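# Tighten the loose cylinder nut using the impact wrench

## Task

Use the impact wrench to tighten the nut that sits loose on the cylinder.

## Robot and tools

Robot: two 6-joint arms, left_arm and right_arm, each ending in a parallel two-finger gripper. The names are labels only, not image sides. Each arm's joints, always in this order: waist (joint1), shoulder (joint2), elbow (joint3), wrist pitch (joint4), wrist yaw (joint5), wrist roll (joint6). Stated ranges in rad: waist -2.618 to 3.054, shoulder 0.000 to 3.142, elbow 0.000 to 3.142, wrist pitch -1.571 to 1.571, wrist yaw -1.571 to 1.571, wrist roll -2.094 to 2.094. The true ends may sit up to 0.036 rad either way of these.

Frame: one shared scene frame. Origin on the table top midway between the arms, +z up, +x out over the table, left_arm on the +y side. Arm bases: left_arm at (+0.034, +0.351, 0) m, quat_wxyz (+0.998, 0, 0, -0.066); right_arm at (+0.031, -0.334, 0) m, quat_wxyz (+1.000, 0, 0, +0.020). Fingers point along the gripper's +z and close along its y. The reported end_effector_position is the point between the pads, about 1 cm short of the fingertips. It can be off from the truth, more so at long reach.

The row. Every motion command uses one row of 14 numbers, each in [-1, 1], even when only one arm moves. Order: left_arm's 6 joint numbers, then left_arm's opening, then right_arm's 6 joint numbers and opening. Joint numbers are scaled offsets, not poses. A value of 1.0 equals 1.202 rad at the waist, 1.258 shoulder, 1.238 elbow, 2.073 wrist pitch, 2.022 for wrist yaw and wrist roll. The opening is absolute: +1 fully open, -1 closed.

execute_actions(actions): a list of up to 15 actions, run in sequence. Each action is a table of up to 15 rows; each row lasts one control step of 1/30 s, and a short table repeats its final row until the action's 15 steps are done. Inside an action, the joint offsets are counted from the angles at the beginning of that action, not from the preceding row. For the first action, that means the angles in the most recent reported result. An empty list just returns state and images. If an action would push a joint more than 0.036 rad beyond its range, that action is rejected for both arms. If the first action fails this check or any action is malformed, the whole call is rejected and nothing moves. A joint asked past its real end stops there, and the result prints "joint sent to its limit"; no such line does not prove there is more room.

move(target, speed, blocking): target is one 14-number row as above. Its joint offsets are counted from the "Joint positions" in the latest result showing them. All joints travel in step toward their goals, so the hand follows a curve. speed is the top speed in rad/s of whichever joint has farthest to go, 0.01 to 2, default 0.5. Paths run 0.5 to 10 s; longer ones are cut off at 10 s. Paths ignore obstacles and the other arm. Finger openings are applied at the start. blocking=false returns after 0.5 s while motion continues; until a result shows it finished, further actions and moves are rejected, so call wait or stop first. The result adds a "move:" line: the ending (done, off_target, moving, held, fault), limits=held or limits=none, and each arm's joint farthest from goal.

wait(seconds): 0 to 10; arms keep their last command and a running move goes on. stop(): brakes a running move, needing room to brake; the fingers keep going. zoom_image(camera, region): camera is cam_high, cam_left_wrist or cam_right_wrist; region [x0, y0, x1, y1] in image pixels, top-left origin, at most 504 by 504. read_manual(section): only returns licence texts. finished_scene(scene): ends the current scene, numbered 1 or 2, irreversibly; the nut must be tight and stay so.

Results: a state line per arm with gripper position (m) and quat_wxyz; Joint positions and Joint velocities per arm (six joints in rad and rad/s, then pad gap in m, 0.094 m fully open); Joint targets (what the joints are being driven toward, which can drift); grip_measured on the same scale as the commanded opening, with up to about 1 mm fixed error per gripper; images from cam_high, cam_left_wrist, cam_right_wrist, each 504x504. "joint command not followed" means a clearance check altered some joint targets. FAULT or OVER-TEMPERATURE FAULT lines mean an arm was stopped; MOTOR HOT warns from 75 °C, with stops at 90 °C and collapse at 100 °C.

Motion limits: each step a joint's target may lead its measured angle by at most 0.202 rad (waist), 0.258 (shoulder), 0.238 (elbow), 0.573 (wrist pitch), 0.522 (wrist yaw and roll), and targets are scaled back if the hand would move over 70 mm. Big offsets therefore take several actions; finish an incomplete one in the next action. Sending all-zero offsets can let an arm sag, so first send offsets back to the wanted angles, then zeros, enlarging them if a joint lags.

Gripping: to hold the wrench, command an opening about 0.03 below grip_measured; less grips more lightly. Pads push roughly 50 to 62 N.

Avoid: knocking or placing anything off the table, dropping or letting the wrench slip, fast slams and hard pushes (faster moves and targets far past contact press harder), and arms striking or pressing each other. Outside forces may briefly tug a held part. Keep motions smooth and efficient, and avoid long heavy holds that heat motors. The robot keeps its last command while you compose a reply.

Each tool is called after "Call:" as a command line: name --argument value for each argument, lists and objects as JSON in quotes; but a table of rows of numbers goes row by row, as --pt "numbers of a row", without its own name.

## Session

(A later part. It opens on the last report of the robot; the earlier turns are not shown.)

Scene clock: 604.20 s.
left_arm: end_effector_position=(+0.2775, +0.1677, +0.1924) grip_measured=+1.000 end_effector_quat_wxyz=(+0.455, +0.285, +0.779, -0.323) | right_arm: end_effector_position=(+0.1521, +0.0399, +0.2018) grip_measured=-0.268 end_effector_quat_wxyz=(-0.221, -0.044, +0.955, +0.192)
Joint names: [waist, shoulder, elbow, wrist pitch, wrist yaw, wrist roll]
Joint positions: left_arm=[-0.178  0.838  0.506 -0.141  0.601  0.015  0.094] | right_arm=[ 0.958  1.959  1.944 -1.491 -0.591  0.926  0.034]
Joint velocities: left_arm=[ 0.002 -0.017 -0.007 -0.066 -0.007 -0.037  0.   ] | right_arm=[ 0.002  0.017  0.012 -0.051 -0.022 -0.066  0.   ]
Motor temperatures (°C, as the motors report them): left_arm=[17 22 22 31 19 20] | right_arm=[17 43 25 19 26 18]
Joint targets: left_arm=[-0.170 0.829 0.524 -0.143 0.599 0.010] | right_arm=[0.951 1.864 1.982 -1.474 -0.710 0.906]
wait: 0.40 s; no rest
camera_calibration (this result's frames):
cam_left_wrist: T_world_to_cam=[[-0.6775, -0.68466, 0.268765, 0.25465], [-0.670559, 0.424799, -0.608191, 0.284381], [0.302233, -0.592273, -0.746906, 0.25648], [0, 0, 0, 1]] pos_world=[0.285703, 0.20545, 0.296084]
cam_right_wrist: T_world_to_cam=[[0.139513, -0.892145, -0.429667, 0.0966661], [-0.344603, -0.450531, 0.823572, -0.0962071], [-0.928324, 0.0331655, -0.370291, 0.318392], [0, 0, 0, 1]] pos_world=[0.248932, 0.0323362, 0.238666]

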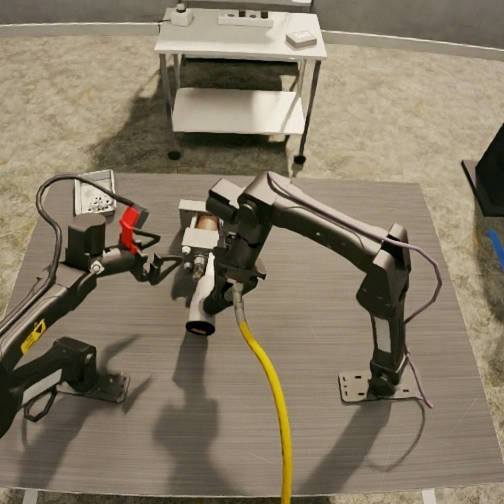

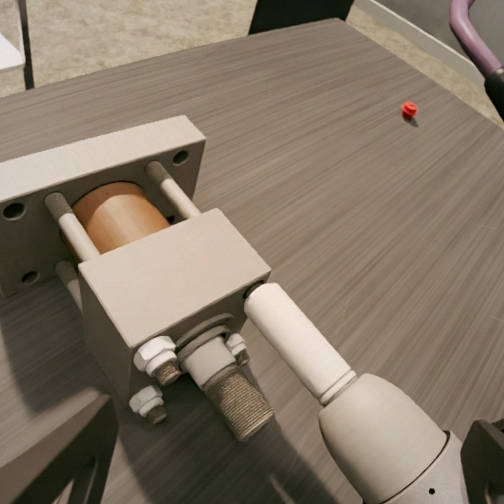

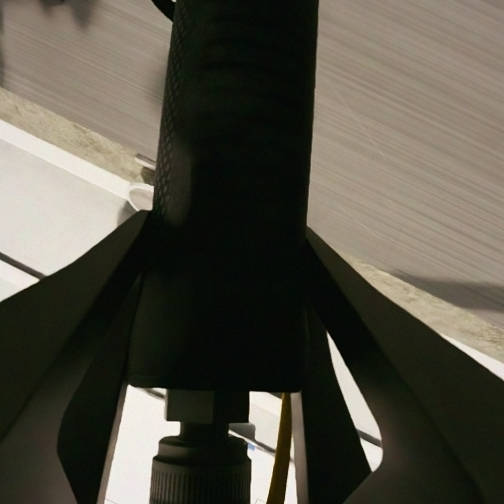

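Call:
execute_actions --actions '[[[0,0.082,-0.115,0.135,0.155,0.12,1,-0.006,-0.0755,0.03,0.008,-0.059,-0.01,-0.34]],[[0,0.082,-0.12,0.14,0.16,0.12,1,-0.006,-0.0755,0.03,0.008,-0.059,-0.01,-0.34]],[[-0.165,0.13,-0.01,0.135,-0.045,-0.04,1,-0.006,-0.0755,0.03,0.008,-0.059,-0.01,-0.34]]]'

Call:
wait --seconds 0.3

Scene clock: 609.07 s.
left_arm: end_effector_position=(+0.1769, +0.0946, +0.1306) grip_measured=+1.000 end_effector_quat_wxyz=(+0.454, +0.567, +0.515, -0.455) | right_arm: end_effector_position=(+0.1523, +0.0396, +0.2016) grip_measured=-0.268 end_effector_quat_wxyz=(-0.220, -0.045, +0.955, +0.191)
Joint names: [waist, shoulder, elbow, wrist pitch, wrist yaw, wrist roll]
Joint positions: left_arm=[-0.363  1.214  0.192  0.633  1.093  0.395  0.094] | right_arm=[ 0.958  1.959  1.944 -1.492 -0.589  0.924  0.034]
Joint velocities: left_arm=[-0.002 -0.007 -0.017  0.066 -0.007 -0.037  0.   ] | right_arm=[-0.017 -0.002 -0.007 -0.022 -0.022  0.037 -0.001]
Motor temperatures (°C, as the motors report them): left_arm=[17 22 22 31 19 20] | right_arm=[17 44 25 19 26 18]
Joint targets: left_arm=[-0.373 1.216 0.184 0.655 1.092 0.385] | right_arm=[0.951 1.864 1.982 -1.474 -0.710 0.906]
camera_calibration (this result's frames):
cam_left_wrist: T_world_to_cam=[[-0.999861, -0.0164155, -0.00279198, 0.182308], [-0.0075735, 0.597657, -0.801716, 0.102048], [0.0148292, -0.801584, -0.597699, 0.248544], [0, 0, 0, 1]] pos_world=[0.17937, 0.141232, 0.230878]
cam_right_wrist: T_world_to_cam=[[0.142061, -0.892274, -0.428563, 0.0956529], [-0.34571, -0.450414, 0.823172, -0.0958372], [-0.927525, 0.0312182, -0.372454, 0.318895], [0, 0, 0, 1]] pos_world=[0.249063, 0.0322268, 0.238658]

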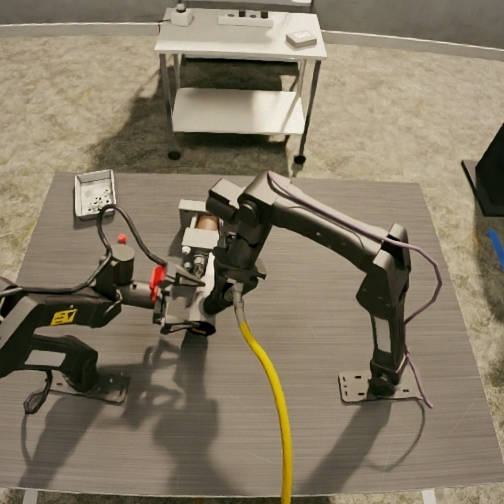

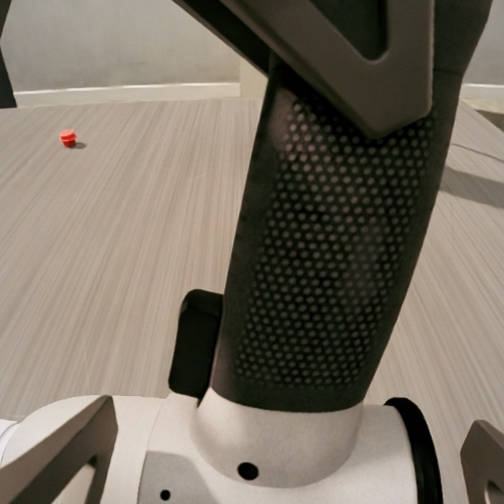

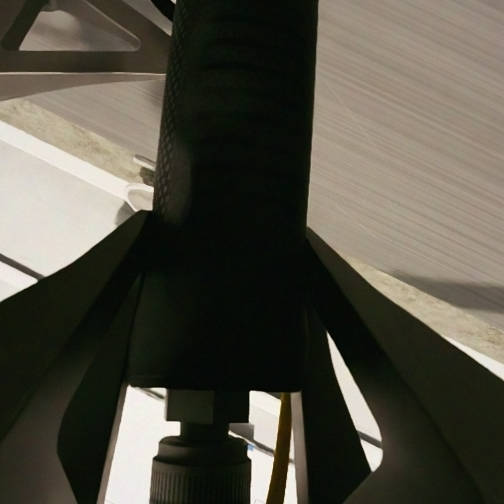

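Scene clock: 609.37 s.
left_arm: end_effector_position=(+0.1775, +0.0944, +0.1315) grip_measured=+1.000 end_effector_quat_wxyz=(+0.456, +0.567, +0.514, -0.454) | right_arm: end_effector_position=(+0.1523, +0.0396, +0.2016) grip_measured=-0.268 end_effector_quat_wxyz=(-0.220, -0.045, +0.955, +0.191)
Joint names: [waist, shoulder, elbow, wrist pitch, wrist yaw, wrist roll]
Joint positions: left_arm=[-0.363  1.214  0.192  0.64   1.091  0.393  0.094] | right_arm=[ 0.958  1.959  1.944 -1.492 -0.589  0.924  0.034]
Joint velocities: left_arm=[ 0.007  0.007  0.002 -0.022  0.007 -0.007  0.   ] | right_arm=[-0.002  0.007 -0.002 -0.081  0.022 -0.022 -0.001]
Motor temperatures (°C, as the motors report them): left_arm=[17 22 22 31 19 20] | right_arm=[17 44 25 19 26 18]
Joint targets: left_arm=[-0.373 1.216 0.184 0.655 1.092 0.385] | right_arm=[0.951 1.864 1.982 -1.474 -0.710 0.906]
wait: 0.30 s; no rest
camera_calibration (this result's frames):
cam_left_wrist: T_world_to_cam=[[-0.999811, -0.0182382, -0.0068049, 0.183601], [-0.00539552, 0.595513, -0.803328, 0.102896], [0.0187036, -0.803139, -0.595498, 0.248084], [0, 0, 0, 1]] pos_world=[0.179482, 0.141318, 0.231642]
cam_right_wrist: T_world_to_cam=[[0.142061, -0.892274, -0.428563, 0.0956529], [-0.34571, -0.450414, 0.823172, -0.0958372], [-0.927525, 0.0312182, -0.372454, 0.318895], [0, 0, 0, 1]] pos_world=[0.249063, 0.0322268, 0.238658]

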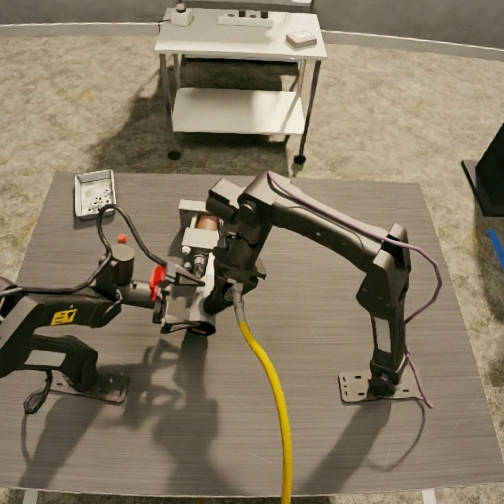

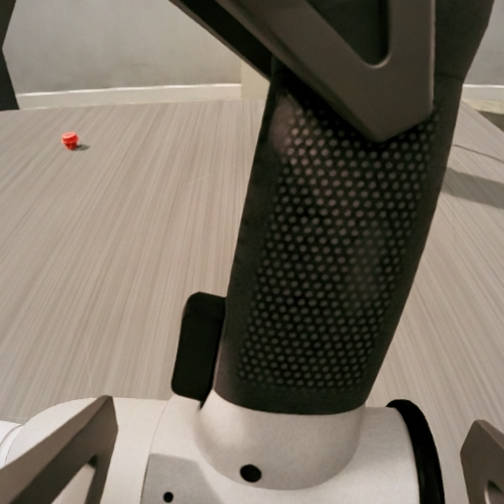

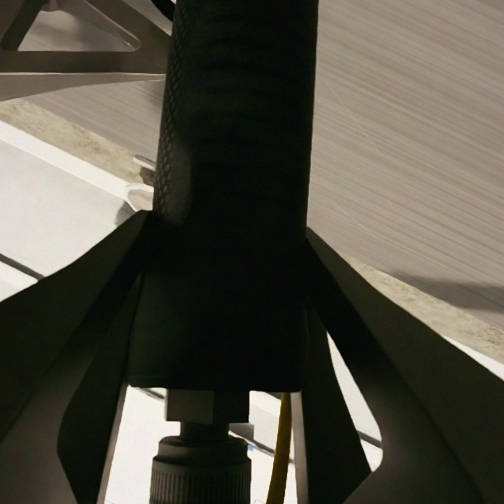

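Call:
execute_actions --actions '[[[0,0,0.052,0.03,0,0,1,-0.006,-0.0755,0.03,0.008,-0.059,-0.01,-0.34]],[[-0.05,0.02,0.015,0.04,-0.025,-0.02,1,-0.006,-0.0755,0.03,0.008,-0.059,-0.01,-0.34],[-0.08,0.04,0.015,0.06,-0.04,-0.03,1,-0.006,-0.0755,0.03,0.008,-0.059,-0.01,-0.34],[-0.11,0.06,0.015,0.075,-0.055,-0.04,1,-0.006,-0.0755,0.03,0.008,-0.059,-0.01,-0.34],[-0.148,0.078,0.015,0.085,-0.072,-0.05,1,-0.006,-0.0755,0.03,0.008,-0.059,-0.01,-0.34]]]'

Call:
wait --seconds 0.4

Scene clock: 613.47 s.
left_arm: end_effector_position=(+0.1715, +0.0589, +0.1446) grip_measured=+1.000 end_effector_quat_wxyz=(+0.475, +0.577, +0.486, -0.454) | right_arm: end_effector_position=(+0.1523, +0.0396, +0.2016) grip_measured=-0.268 end_effector_quat_wxyz=(-0.220, -0.045, +0.955, +0.191)
Joint names: [waist, shoulder, elbow, wrist pitch, wrist yaw, wrist roll]
Joint positions: left_arm=[-0.534  1.309  0.229  0.841  0.953  0.304  0.094] | right_arm=[ 0.958  1.959  1.944 -1.492 -0.589  0.924  0.034]
Joint velocities: left_arm=[ 0.007 -0.017 -0.002  0.037 -0.081 -0.007  0.   ] | right_arm=[ 0.007 -0.012  0.002  0.007  0.007 -0.081  0.   ]
Motor temperatures (°C, as the motors report them): left_arm=[17 22 22 31 19 20] | right_arm=[17 44 25 19 26 18]
Joint targets: left_arm=[-0.541 1.312 0.247 0.864 0.944 0.291] | right_arm=[0.951 1.864 1.982 -1.475 -0.708 0.903]
camera_calibration (this result's frames):
cam_left_wrist: T_world_to_cam=[[-0.998146, 0.00535072, -0.0606285, 0.183142], [0.053079, 0.563977, -0.824083, 0.129384], [0.0297837, -0.825773, -0.563215, 0.222293], [0, 0, 0, 1]] pos_world=[0.169315, 0.109614, 0.242926]
cam_right_wrist: T_world_to_cam=[[0.142061, -0.892274, -0.428563, 0.0956529], [-0.34571, -0.450414, 0.823172, -0.0958372], [-0.927525, 0.0312182, -0.372454, 0.318895], [0, 0, 0, 1]] pos_world=[0.249063, 0.0322268, 0.238658]

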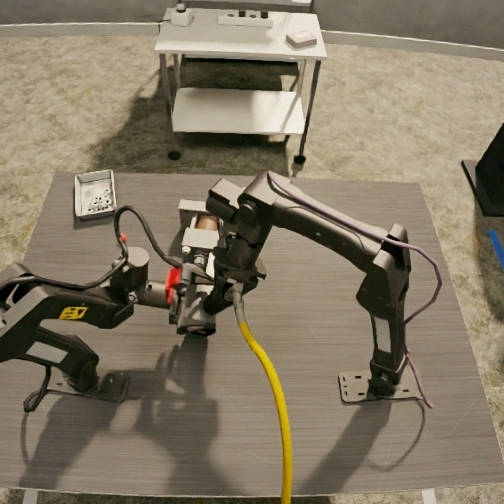

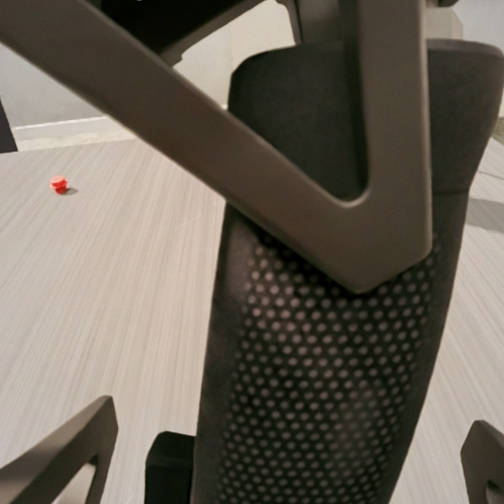

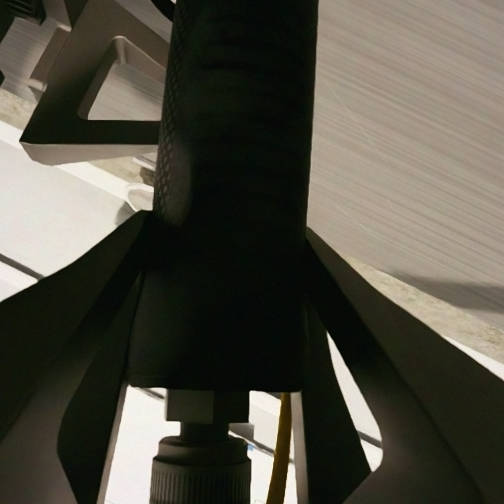

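Scene clock: 613.87 s.
left_arm: end_effector_position=(+0.1728, +0.0587, +0.1457) grip_measured=+1.000 end_effector_quat_wxyz=(+0.478, +0.575, +0.487, -0.452) | right_arm: end_effector_position=(+0.1523, +0.0396, +0.2016) grip_measured=-0.268 end_effector_quat_wxyz=(-0.220, -0.045, +0.955, +0.191)
Joint names: [waist, shoulder, elbow, wrist pitch, wrist yaw, wrist roll]
Joint positions: left_arm=[-0.534  1.309  0.229  0.849  0.947  0.3    0.094] | right_arm=[ 0.958  1.959  1.944 -1.492 -0.589  0.924  0.034]
Joint velocities: left_arm=[ 0.002  0.002  0.002 -0.007 -0.095 -0.007  0.   ] | right_arm=[-0.007 -0.002  0.017 -0.007  0.007  0.007 -0.001]
Motor temperatures (°C, as the motors report them): left_arm=[17 22 22 31 19 20] | right_arm=[17 44 25 19 26 18]
Joint targets: left_arm=[-0.541 1.312 0.247 0.864 0.944 0.291] | right_arm=[0.951 1.864 1.982 -1.475 -0.708 0.903]
wait: 0.40 s; at rest by 0.33 s
camera_calibration (this result's frames):
cam_left_wrist: T_world_to_cam=[[-0.998005, -0.00170041, -0.0631108, 0.18532], [0.0512556, 0.561821, -0.825669, 0.130938], [0.036861, -0.827257, -0.560613, 0.221123], [0, 0, 0, 1]] pos_world=[0.170088, 0.109677, 0.243772]
cam_right_wrist: T_world_to_cam=[[0.142061, -0.892274, -0.428563, 0.0956529], [-0.34571, -0.450414, 0.823172, -0.0958372], [-0.927525, 0.0312182, -0.372454, 0.318895], [0, 0, 0, 1]] pos_world=[0.249063, 0.0322268, 0.238658]

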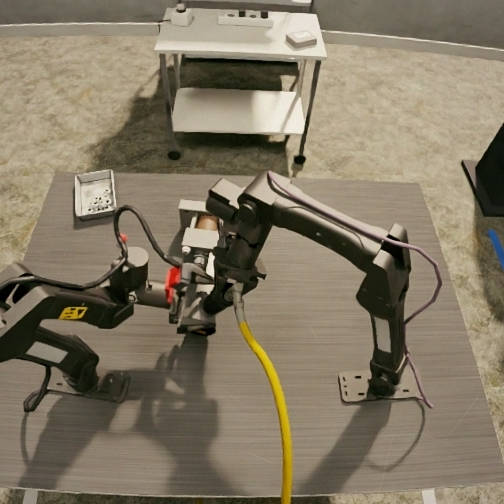

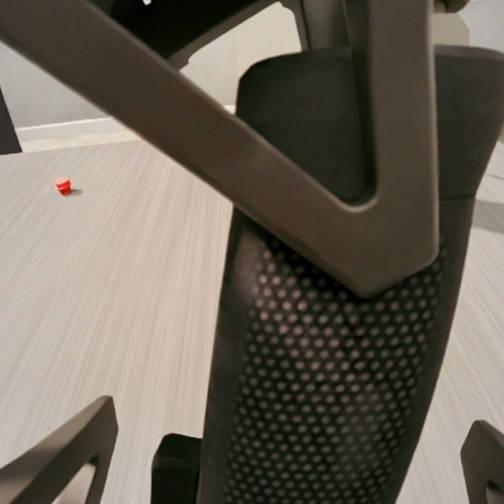

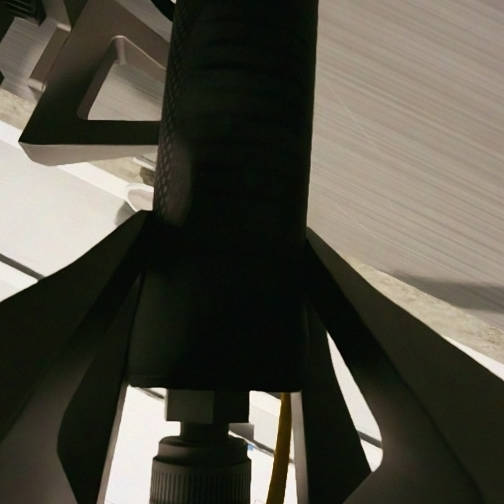

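Call:
execute_actions --actions '[[[0,0,0.01,0,-0.02,0,0.45,-0.01,-0.0755,0.03,0.008,-0.059,-0.01,-0.34]],[[0,0,0.01,0,-0.02,0,0.25,-0.01,-0.0755,0.03,0.008,-0.059,-0.01,-0.34]],[[0,0,0.01,0,-0.02,0,0.15,-0.01,-0.0755,0.03,0.008,-0.059,-0.01,-0.34]],[[0,0,0.01,0,-0.02,0,0.10,-0.01,-0.0755,0.03,0.008,-0.059,-0.01,-0.34]]]'

Call:
wait --seconds 1.5

Scene clock: 619.03 s.
left_arm: end_effector_position=(+0.1752, +0.0574, +0.1438) grip_measured=+0.105 end_effector_quat_wxyz=(+0.483, +0.575, +0.490, -0.442) | right_arm: end_effector_position=(+0.1533, +0.0404, +0.2023) grip_measured=-0.268 end_effector_quat_wxyz=(-0.218, -0.040, +0.956, +0.193)
Joint names: [waist, shoulder, elbow, wrist pitch, wrist yaw, wrist roll]
Joint positions: left_arm=[-0.543  1.309  0.229  0.844  0.917  0.314  0.052] | right_arm=[ 0.958  1.956  1.944 -1.486 -0.586  0.937  0.034]
Joint velocities: left_arm=[ 0.017 -0.007  0.002 -0.051 -0.022 -0.051 -0.   ] | right_arm=[-0.002 -0.007  0.002  0.066 -0.022  0.037 -0.   ]
Motor temperatures (°C, as the motors report them): left_arm=[17 22 22 31 19 20] | right_arm=[17 44 25 19 26 18]
Joint targets: left_arm=[-0.538 1.309 0.241 0.845 0.880 0.305] | right_arm=[0.946 1.862 1.982 -1.472 -0.707 0.906]
camera_calibration (this result's frames):
cam_left_wrist: T_world_to_cam=[[-0.996838, -0.0189872, -0.0771569, 0.190374], [0.0526645, 0.569235, -0.820487, 0.128584], [0.0594991, -0.821956, -0.566435, 0.215534], [0, 0, 0, 1]] pos_world=[0.170177, 0.10758, 0.242276]
cam_right_wrist: T_world_to_cam=[[0.132795, -0.893813, -0.428326, 0.0979576], [-0.352243, -0.446501, 0.822534, -0.0947623], [-0.92644, 0.0416463, -0.374132, 0.319725], [0, 0, 0, 1]] pos_world=[0.249818, 0.031929, 0.239522]

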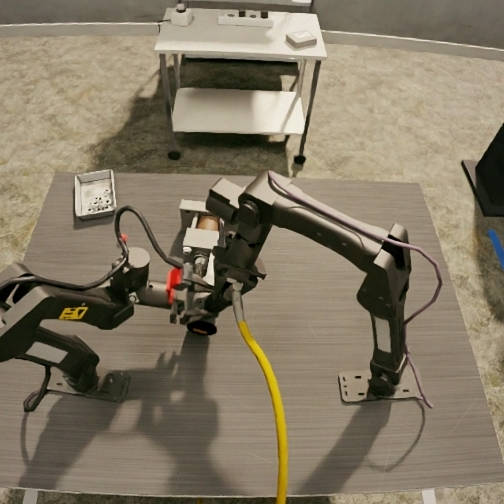

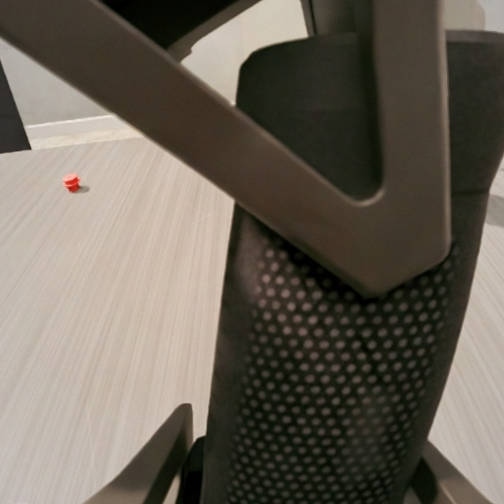

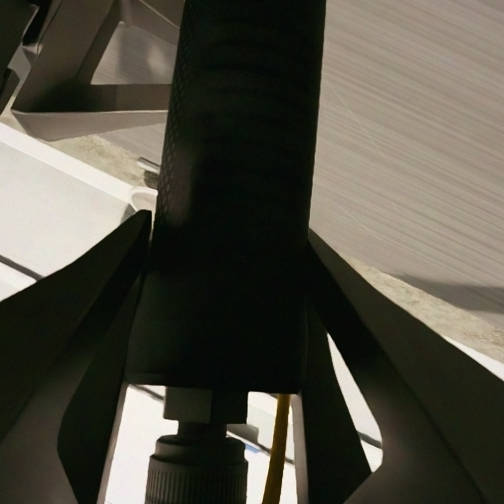

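Scene clock: 620.53 s.
left_arm: end_effector_position=(+0.1757, +0.0569, +0.1442) grip_measured=+0.105 end_effector_quat_wxyz=(+0.487, +0.577, +0.487, -0.438) | right_arm: end_effector_position=(+0.1529, +0.0401, +0.2023) grip_measured=-0.268 end_effector_quat_wxyz=(-0.221, -0.029, +0.956, +0.190)
Joint names: [waist, shoulder, elbow, wrist pitch, wrist yaw, wrist roll]
Joint positions: left_arm=[-0.546  1.309  0.229  0.847  0.91   0.323  0.052] | right_arm=[ 0.958  1.956  1.944 -1.487 -0.588  0.959  0.034]
Joint velocities: left_arm=[-0.002  0.002 -0.002 -0.051 -0.022  0.037  0.   ] | right_arm=[-0.002 -0.007  0.012 -0.066  0.051 -0.081  0.001]
Motor temperatures (°C, as the motors report them): left_arm=[17 22 22 31 19 20] | right_arm=[17 44 25 19 27 18]
Joint targets: left_arm=[-0.538 1.309 0.241 0.846 0.880 0.306] | right_arm=[0.946 1.862 1.982 -1.471 -0.708 0.906]
wait: 1.50 s; no rest
camera_calibration (this result's frames):
cam_left_wrist: T_world_to_cam=[[-0.995655, -0.0217344, -0.0905428, 0.192773], [0.0622104, 0.568247, -0.820503, 0.127597], [0.0692838, -0.822571, -0.564426, 0.213328], [0, 0, 0, 1]] pos_world=[0.169218, 0.107161, 0.242556]
cam_right_wrist: T_world_to_cam=[[0.111909, -0.900643, -0.419904, 0.0995687], [-0.35224, -0.431073, 0.830724, -0.0973567], [-0.929195, 0.0549418, -0.365484, 0.317559], [0, 0, 0, 1]] pos_world=[0.249639, 0.0302607, 0.238749]

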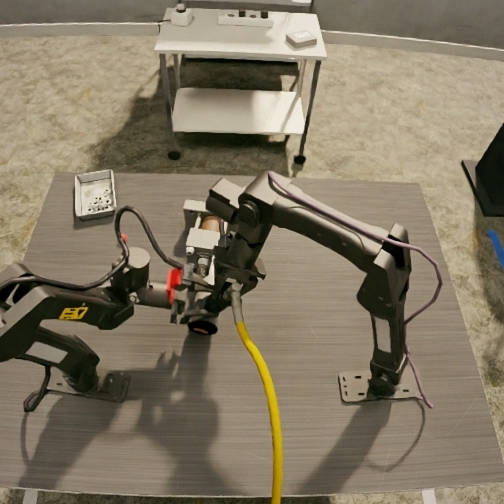

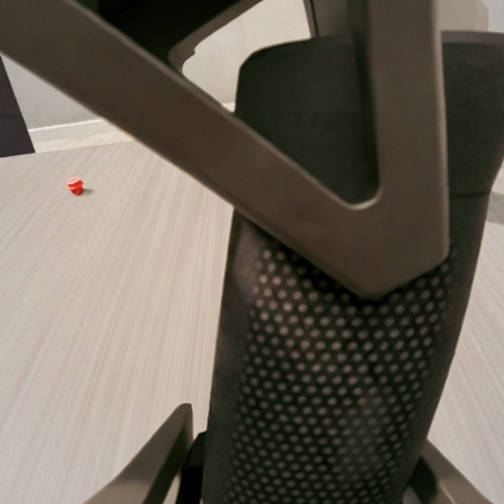

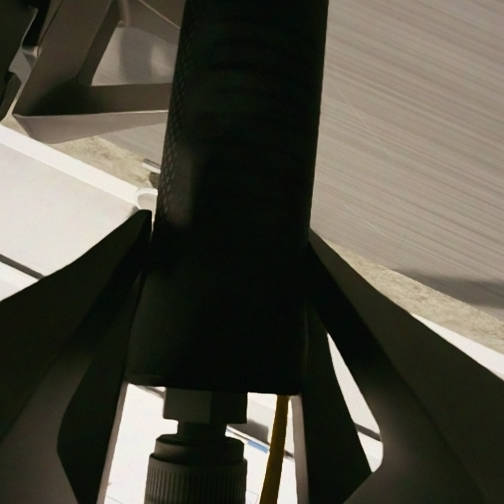

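Cylinder is creeping (hammering). Hold a bit more.

Call:
wait --seconds 2

Scene clock: 624.67 s.
left_arm: end_effector_position=(+0.1734, +0.0560, +0.1468) grip_measured=+0.105 end_effector_quat_wxyz=(+0.490, +0.581, +0.478, -0.440) | right_arm: end_effector_position=(+0.1495, +0.0396, +0.2046) grip_measured=-0.267 end_effector_quat_wxyz=(-0.234, -0.007, +0.954, +0.186)
Joint names: [waist, shoulder, elbow, wrist pitch, wrist yaw, wrist roll]
Joint positions: left_arm=[-0.55   1.309  0.229  0.861  0.918  0.326  0.052] | right_arm=[ 0.958  1.954  1.944 -1.497 -0.605  1.004  0.034]
Joint velocities: left_arm=[-0.007  0.012  0.002 -0.007 -0.022 -0.037 -0.001] | right_arm=[-0.007  0.012 -0.007  0.066 -0.066 -0.066 -0.   ]
Motor temperatures (°C, as the motors report them): left_arm=[17 22 22 31 19 20] | right_arm=[17 44 25 19 26 18]
Joint targets: left_arm=[-0.538 1.309 0.241 0.845 0.880 0.306] | right_arm=[0.946 1.862 1.982 -1.472 -0.708 0.906]
wait: 2.00 s; at rest by 1.23 s
camera_calibration (this result's frames):
cam_left_wrist: T_world_to_cam=[[-0.994679, -0.00996613, -0.102536, 0.191644], [0.0794695, 0.55913, -0.825262, 0.128606], [0.0655556, -0.82902, -0.555363, 0.213878], [0, 0, 0, 1]] pos_world=[0.166383, 0.107312, 0.244564]
cam_right_wrist: T_world_to_cam=[[0.0657412, -0.910481, -0.408292, 0.105374], [-0.338304, -0.40528, 0.849293, -0.107595], [-0.938738, 0.0822931, -0.334663, 0.309301], [0, 0, 0, 1]] pos_world=[0.247025, 0.0268813, 0.237914]

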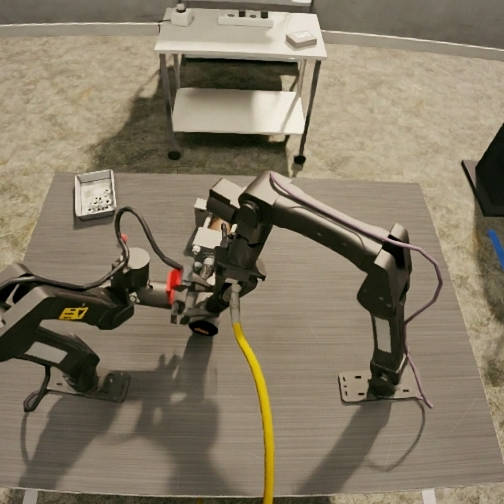

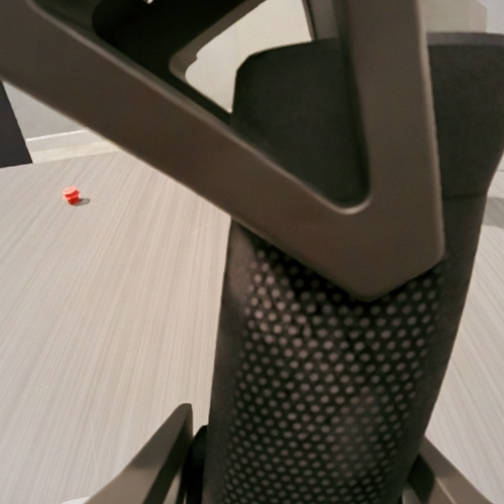

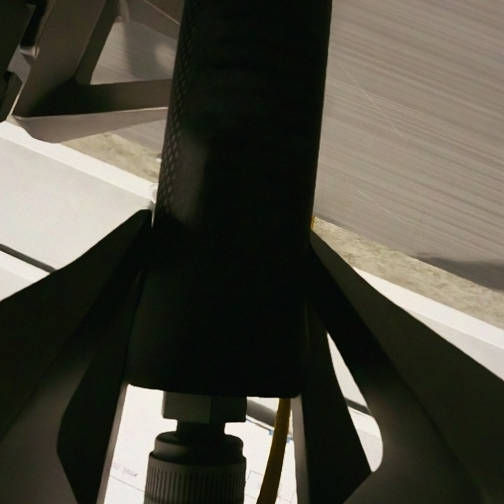

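Release and inspect.

Call:
execute_actions --actions '[[[0,0,0.01,0.01,0.01,0,1,-0.003,-0.073,0.03,0.008,-0.055,-0.012,-0.34]],[[0.14,-0.09,0.02,-0.11,0.09,0.05,1,-0.003,-0.073,0.03,0.005,-0.059,-0.012,-0.34]],[[0.17,-0.14,0.03,-0.13,0.06,0.05,1,-0.003,-0.073,0.03,0.005,-0.059,-0.012,-0.34]],[[0.0,-0.09,0.12,-0.135,-0.15,-0.12,1,-0.003,-0.073,0.03,0.005,-0.059,-0.012,-0.34]],[[0.0,-0.09,0.12,-0.135,-0.15,-0.12,1,-0.003,-0.073,0.03,0.005,-0.059,-0.012,-0.34]]]'

Call:
wait --seconds 0.4

Call:
zoom_image --camera "cam_left_wrist" --region '[200,180,400,380]'

Scene clock: 631.40 s.
left_arm: end_effector_position=(+0.2761, +0.1615, +0.1994) grip_measured=+1.000 end_effector_quat_wxyz=(+0.471, +0.310, +0.761, -0.320) | right_arm: end_effector_position=(+0.1436, +0.0339, +0.2070) grip_measured=-0.267 end_effector_quat_wxyz=(-0.249, +0.015, +0.953, +0.172)
Joint names: [waist, shoulder, elbow, wrist pitch, wrist yaw, wrist roll]
Joint positions: left_arm=[-0.198  0.838  0.508 -0.113  0.606  0.053  0.094] | right_arm=[ 0.959  1.949  1.944 -1.53  -0.615  1.042  0.034]
Joint velocities: left_arm=[-0.002  0.012  0.007 -0.11  -0.095 -0.081  0.   ] | right_arm=[-0.002 -0.007  0.017  0.051 -0.022  0.037 -0.   ]
Motor temperatures (°C, as the motors report them): left_arm=[17 22 22 31 19 20] | right_arm=[17 44 25 19 26 18]
Joint targets: left_arm=[-0.196 0.829 0.526 -0.127 0.594 0.039] | right_arm=[0.955 1.857 1.981 -1.520 -0.734 1.017]
camera_calibration (this result's frames):
cam_left_wrist: T_world_to_cam=[[-0.717127, -0.660307, 0.222988, 0.263675], [-0.617659, 0.453928, -0.642221, 0.277811], [0.322842, -0.598284, -0.733368, 0.251043], [0, 0, 0, 1]] pos_world=[0.279633, 0.198195, 0.303727]
cam_right_wrist: T_world_to_cam=[[0.0240916, -0.926239, -0.376165, 0.101332], [-0.317939, -0.363837, 0.875521, -0.123632], [-0.947805, 0.0985049, -0.303253, 0.299297], [0, 0, 0, 1]] pos_world=[0.241926, 0.0193939, 0.237122]

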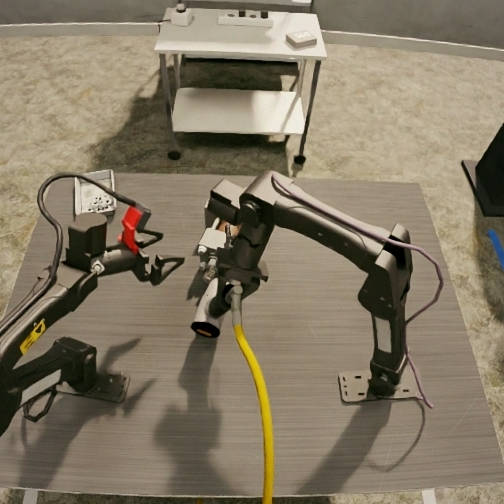

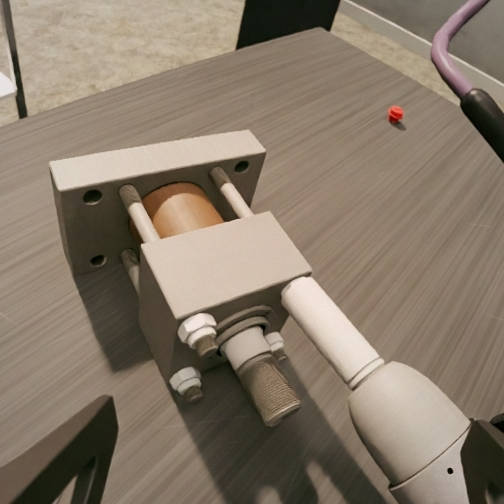

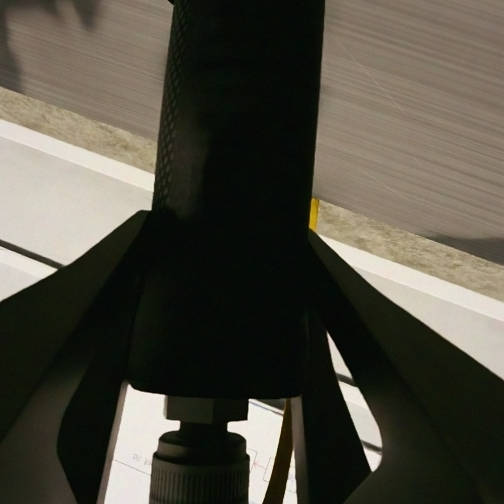

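Scene clock: 631.80 s.
left_arm: end_effector_position=(+0.2763, +0.1629, +0.1968) grip_measured=+1.000 end_effector_quat_wxyz=(+0.466, +0.304, +0.767, -0.319) | right_arm: end_effector_position=(+0.1436, +0.0339, +0.2070) grip_measured=-0.267 end_effector_quat_wxyz=(-0.249, +0.015, +0.953, +0.172)
Joint names: [waist, shoulder, elbow, wrist pitch, wrist yaw, wrist roll]
Joint positions: left_arm=[-0.198  0.838  0.508 -0.124  0.596  0.045  0.094] | right_arm=[ 0.959  1.949  1.944 -1.53  -0.615  1.042  0.034]
Joint velocities: left_arm=[ 0.002  0.002  0.002  0.007 -0.007 -0.037  0.   ] | right_arm=[-0.007  0.007  0.002  0.037  0.007  0.007  0.   ]
Motor temperatures (°C, as the motors report them): left_arm=[17 22 22 31 19 20] | right_arm=[17 44 25 19 26 18]
Joint targets: left_arm=[-0.196 0.829 0.526 -0.127 0.594 0.039] | right_arm=[0.955 1.857 1.981 -1.520 -0.734 1.017]
wait: 0.40 s; no rest
camera_calibration (this result's frames):
cam_left_wrist: T_world_to_cam=[[-0.705939, -0.669247, 0.23186, 0.261989], [-0.632825, 0.448965, -0.630843, 0.278387], [0.318093, -0.592063, -0.740458, 0.251542], [0, 0, 0, 1]] pos_world=[0.281105, 0.199278, 0.30113]
cam_right_wrist: T_world_to_cam=[[0.0240916, -0.926239, -0.376165, 0.101332], [-0.317939, -0.363837, 0.875521, -0.123632], [-0.947805, 0.0985049, -0.303253, 0.299297], [0, 0, 0, 1]] pos_world=[0.241926, 0.0193939, 0.237122]

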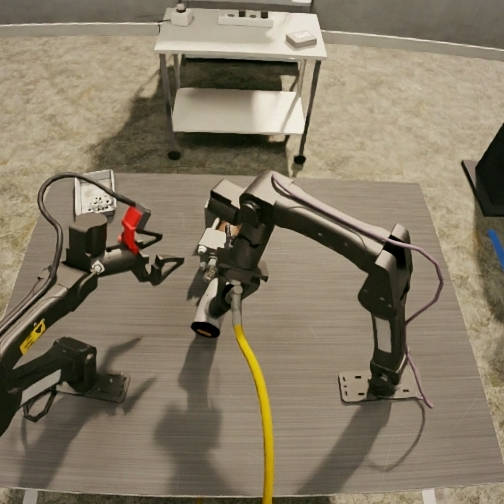

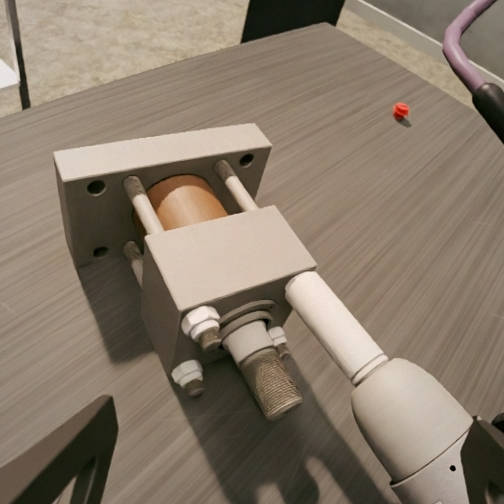

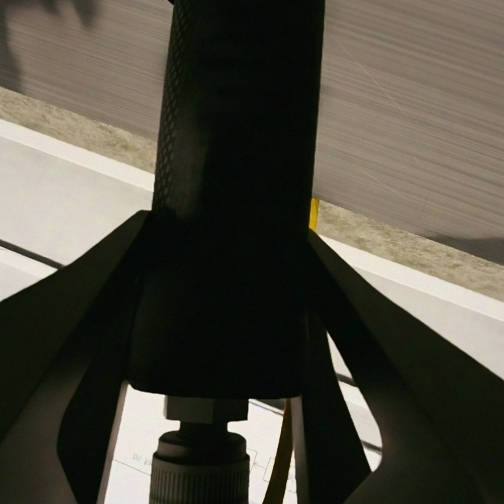

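Region (200, 180, 400, 380) of cam_left_wrist's 504x504 image, scaled by 2.520, with more detail than that image has.

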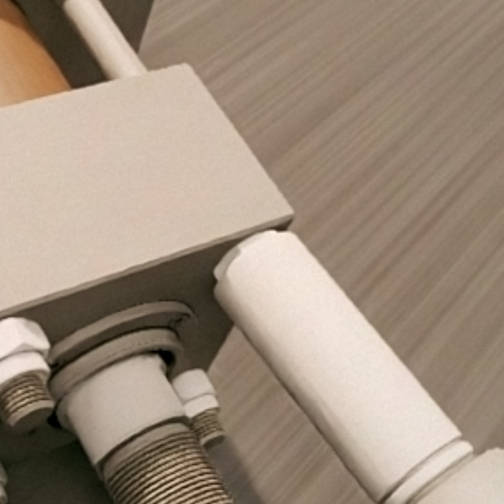

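Call:
execute_actions --actions '[[[0,0,0.01,0,0,0,1,0.02,-0.073,0.05,0,-0.066,0.0,-0.34],[0,0,0.01,0,0,0,1,0.03,-0.073,0.055,0,-0.066,0.008,-0.34],[0,0,0.01,0,0,0,1,0.04,-0.073,0.06,0,-0.066,0.014,-0.34]],[[0,0,0.01,0,0,0,1,0.02,-0.073,0.057,0,-0.07,0.0,-0.34],[0,0,0.01,0,0,0,1,0.03,-0.073,0.058,0,-0.07,0.008,-0.34],[0,0,0.01,0,0,0,1,0.04,-0.073,0.06,0,-0.07,0.014,-0.34]],[[0,0,0.01,0,0,0,1,0.02,-0.073,0.057,0,-0.07,0.0,-0.34],[0,0,0.01,0,0,0,1,0.03,-0.073,0.058,0,-0.07,0.008,-0.34],[0,0,0.01,0,0,0,1,0.04,-0.073,0.06,0,-0.07,0.014,-0.34]]]'

Call:
zoom_image --camera "cam_left_wrist" --region '[170,200,370,400]'

Scene clock: 639.03 s.
left_arm: end_effector_position=(+0.2764, +0.1630, +0.1967) grip_measured=+1.000 end_effector_quat_wxyz=(+0.466, +0.304, +0.768, -0.318) | right_arm: end_effector_position=(+0.1058, +0.0475, +0.2045) grip_measured=-0.267 end_effector_quat_wxyz=(-0.251, +0.012, +0.957, +0.147)
Joint names: [waist, shoulder, elbow, wrist pitch, wrist yaw, wrist roll]
Joint positions: left_arm=[-0.198  0.838  0.508 -0.125  0.595  0.044  0.094] | right_arm=[ 1.076  1.949  1.944 -1.507 -0.588  1.161  0.034]
Joint velocities: left_arm=[ 0.002  0.007  0.012 -0.051 -0.081 -0.066  0.   ] | right_arm=[-0.012 -0.017  0.007  0.022 -0.007  0.007  0.   ]
Motor temperatures (°C, as the motors report them): left_arm=[17 22 22 31 19 20] | right_arm=[17 44 25 19 27 18]
Joint targets: left_arm=[-0.198 0.838 0.521 -0.125 0.595 0.044] | right_arm=[1.080 1.857 2.018 -1.507 -0.725 1.152]
camera_calibration (this result's frames):
cam_left_wrist: T_world_to_cam=[[-0.705099, -0.669936, 0.232425, 0.261894], [-0.633788, 0.448382, -0.630291, 0.27857], [0.318039, -0.591726, -0.740751, 0.251515], [0, 0, 0, 1]] pos_world=[0.281224, 0.199375, 0.30102]
cam_right_wrist: T_world_to_cam=[[0.0400446, -0.942997, -0.330383, 0.103684], [-0.310141, -0.326047, 0.893032, -0.134721], [-0.949847, 0.066704, -0.305518, 0.263526], [0, 0, 0, 1]] pos_world=[0.204375, 0.0362705, 0.235078]

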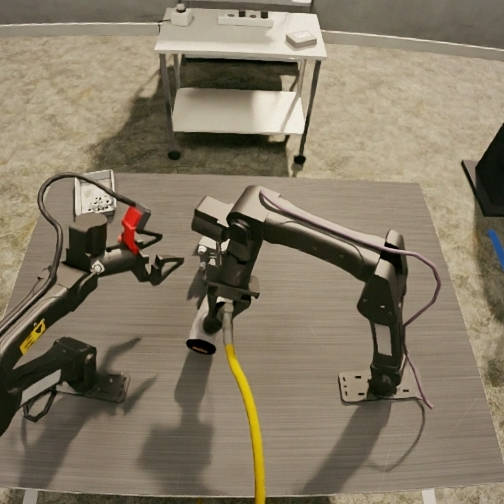

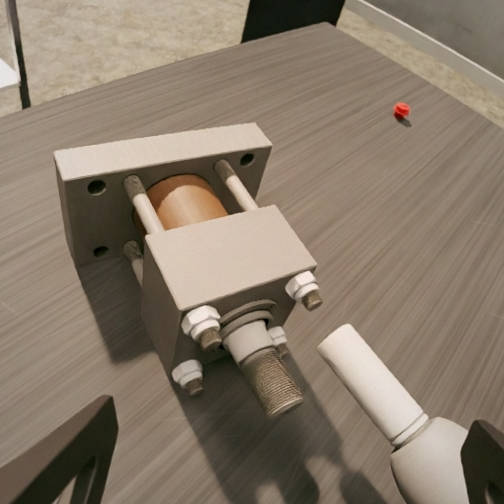

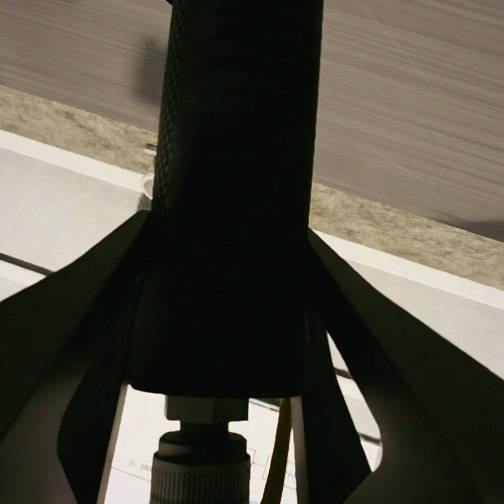

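Region (170, 200, 370, 400) of cam_left_wrist's 504x504 image, scaled by 2.520, with more detail than that image has.

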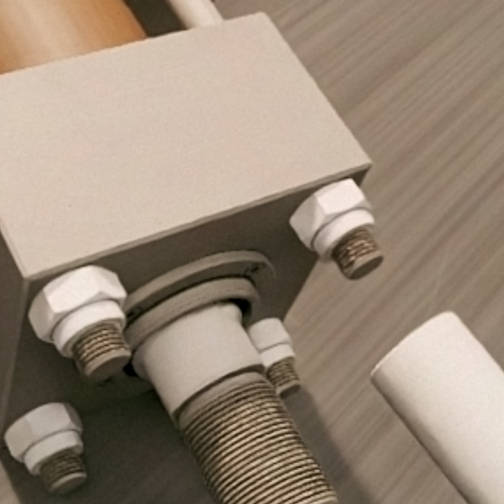

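Seated. Finish while holding the wrench.

Call:
finished_scene --scene 1

The scene is finished: the task was done.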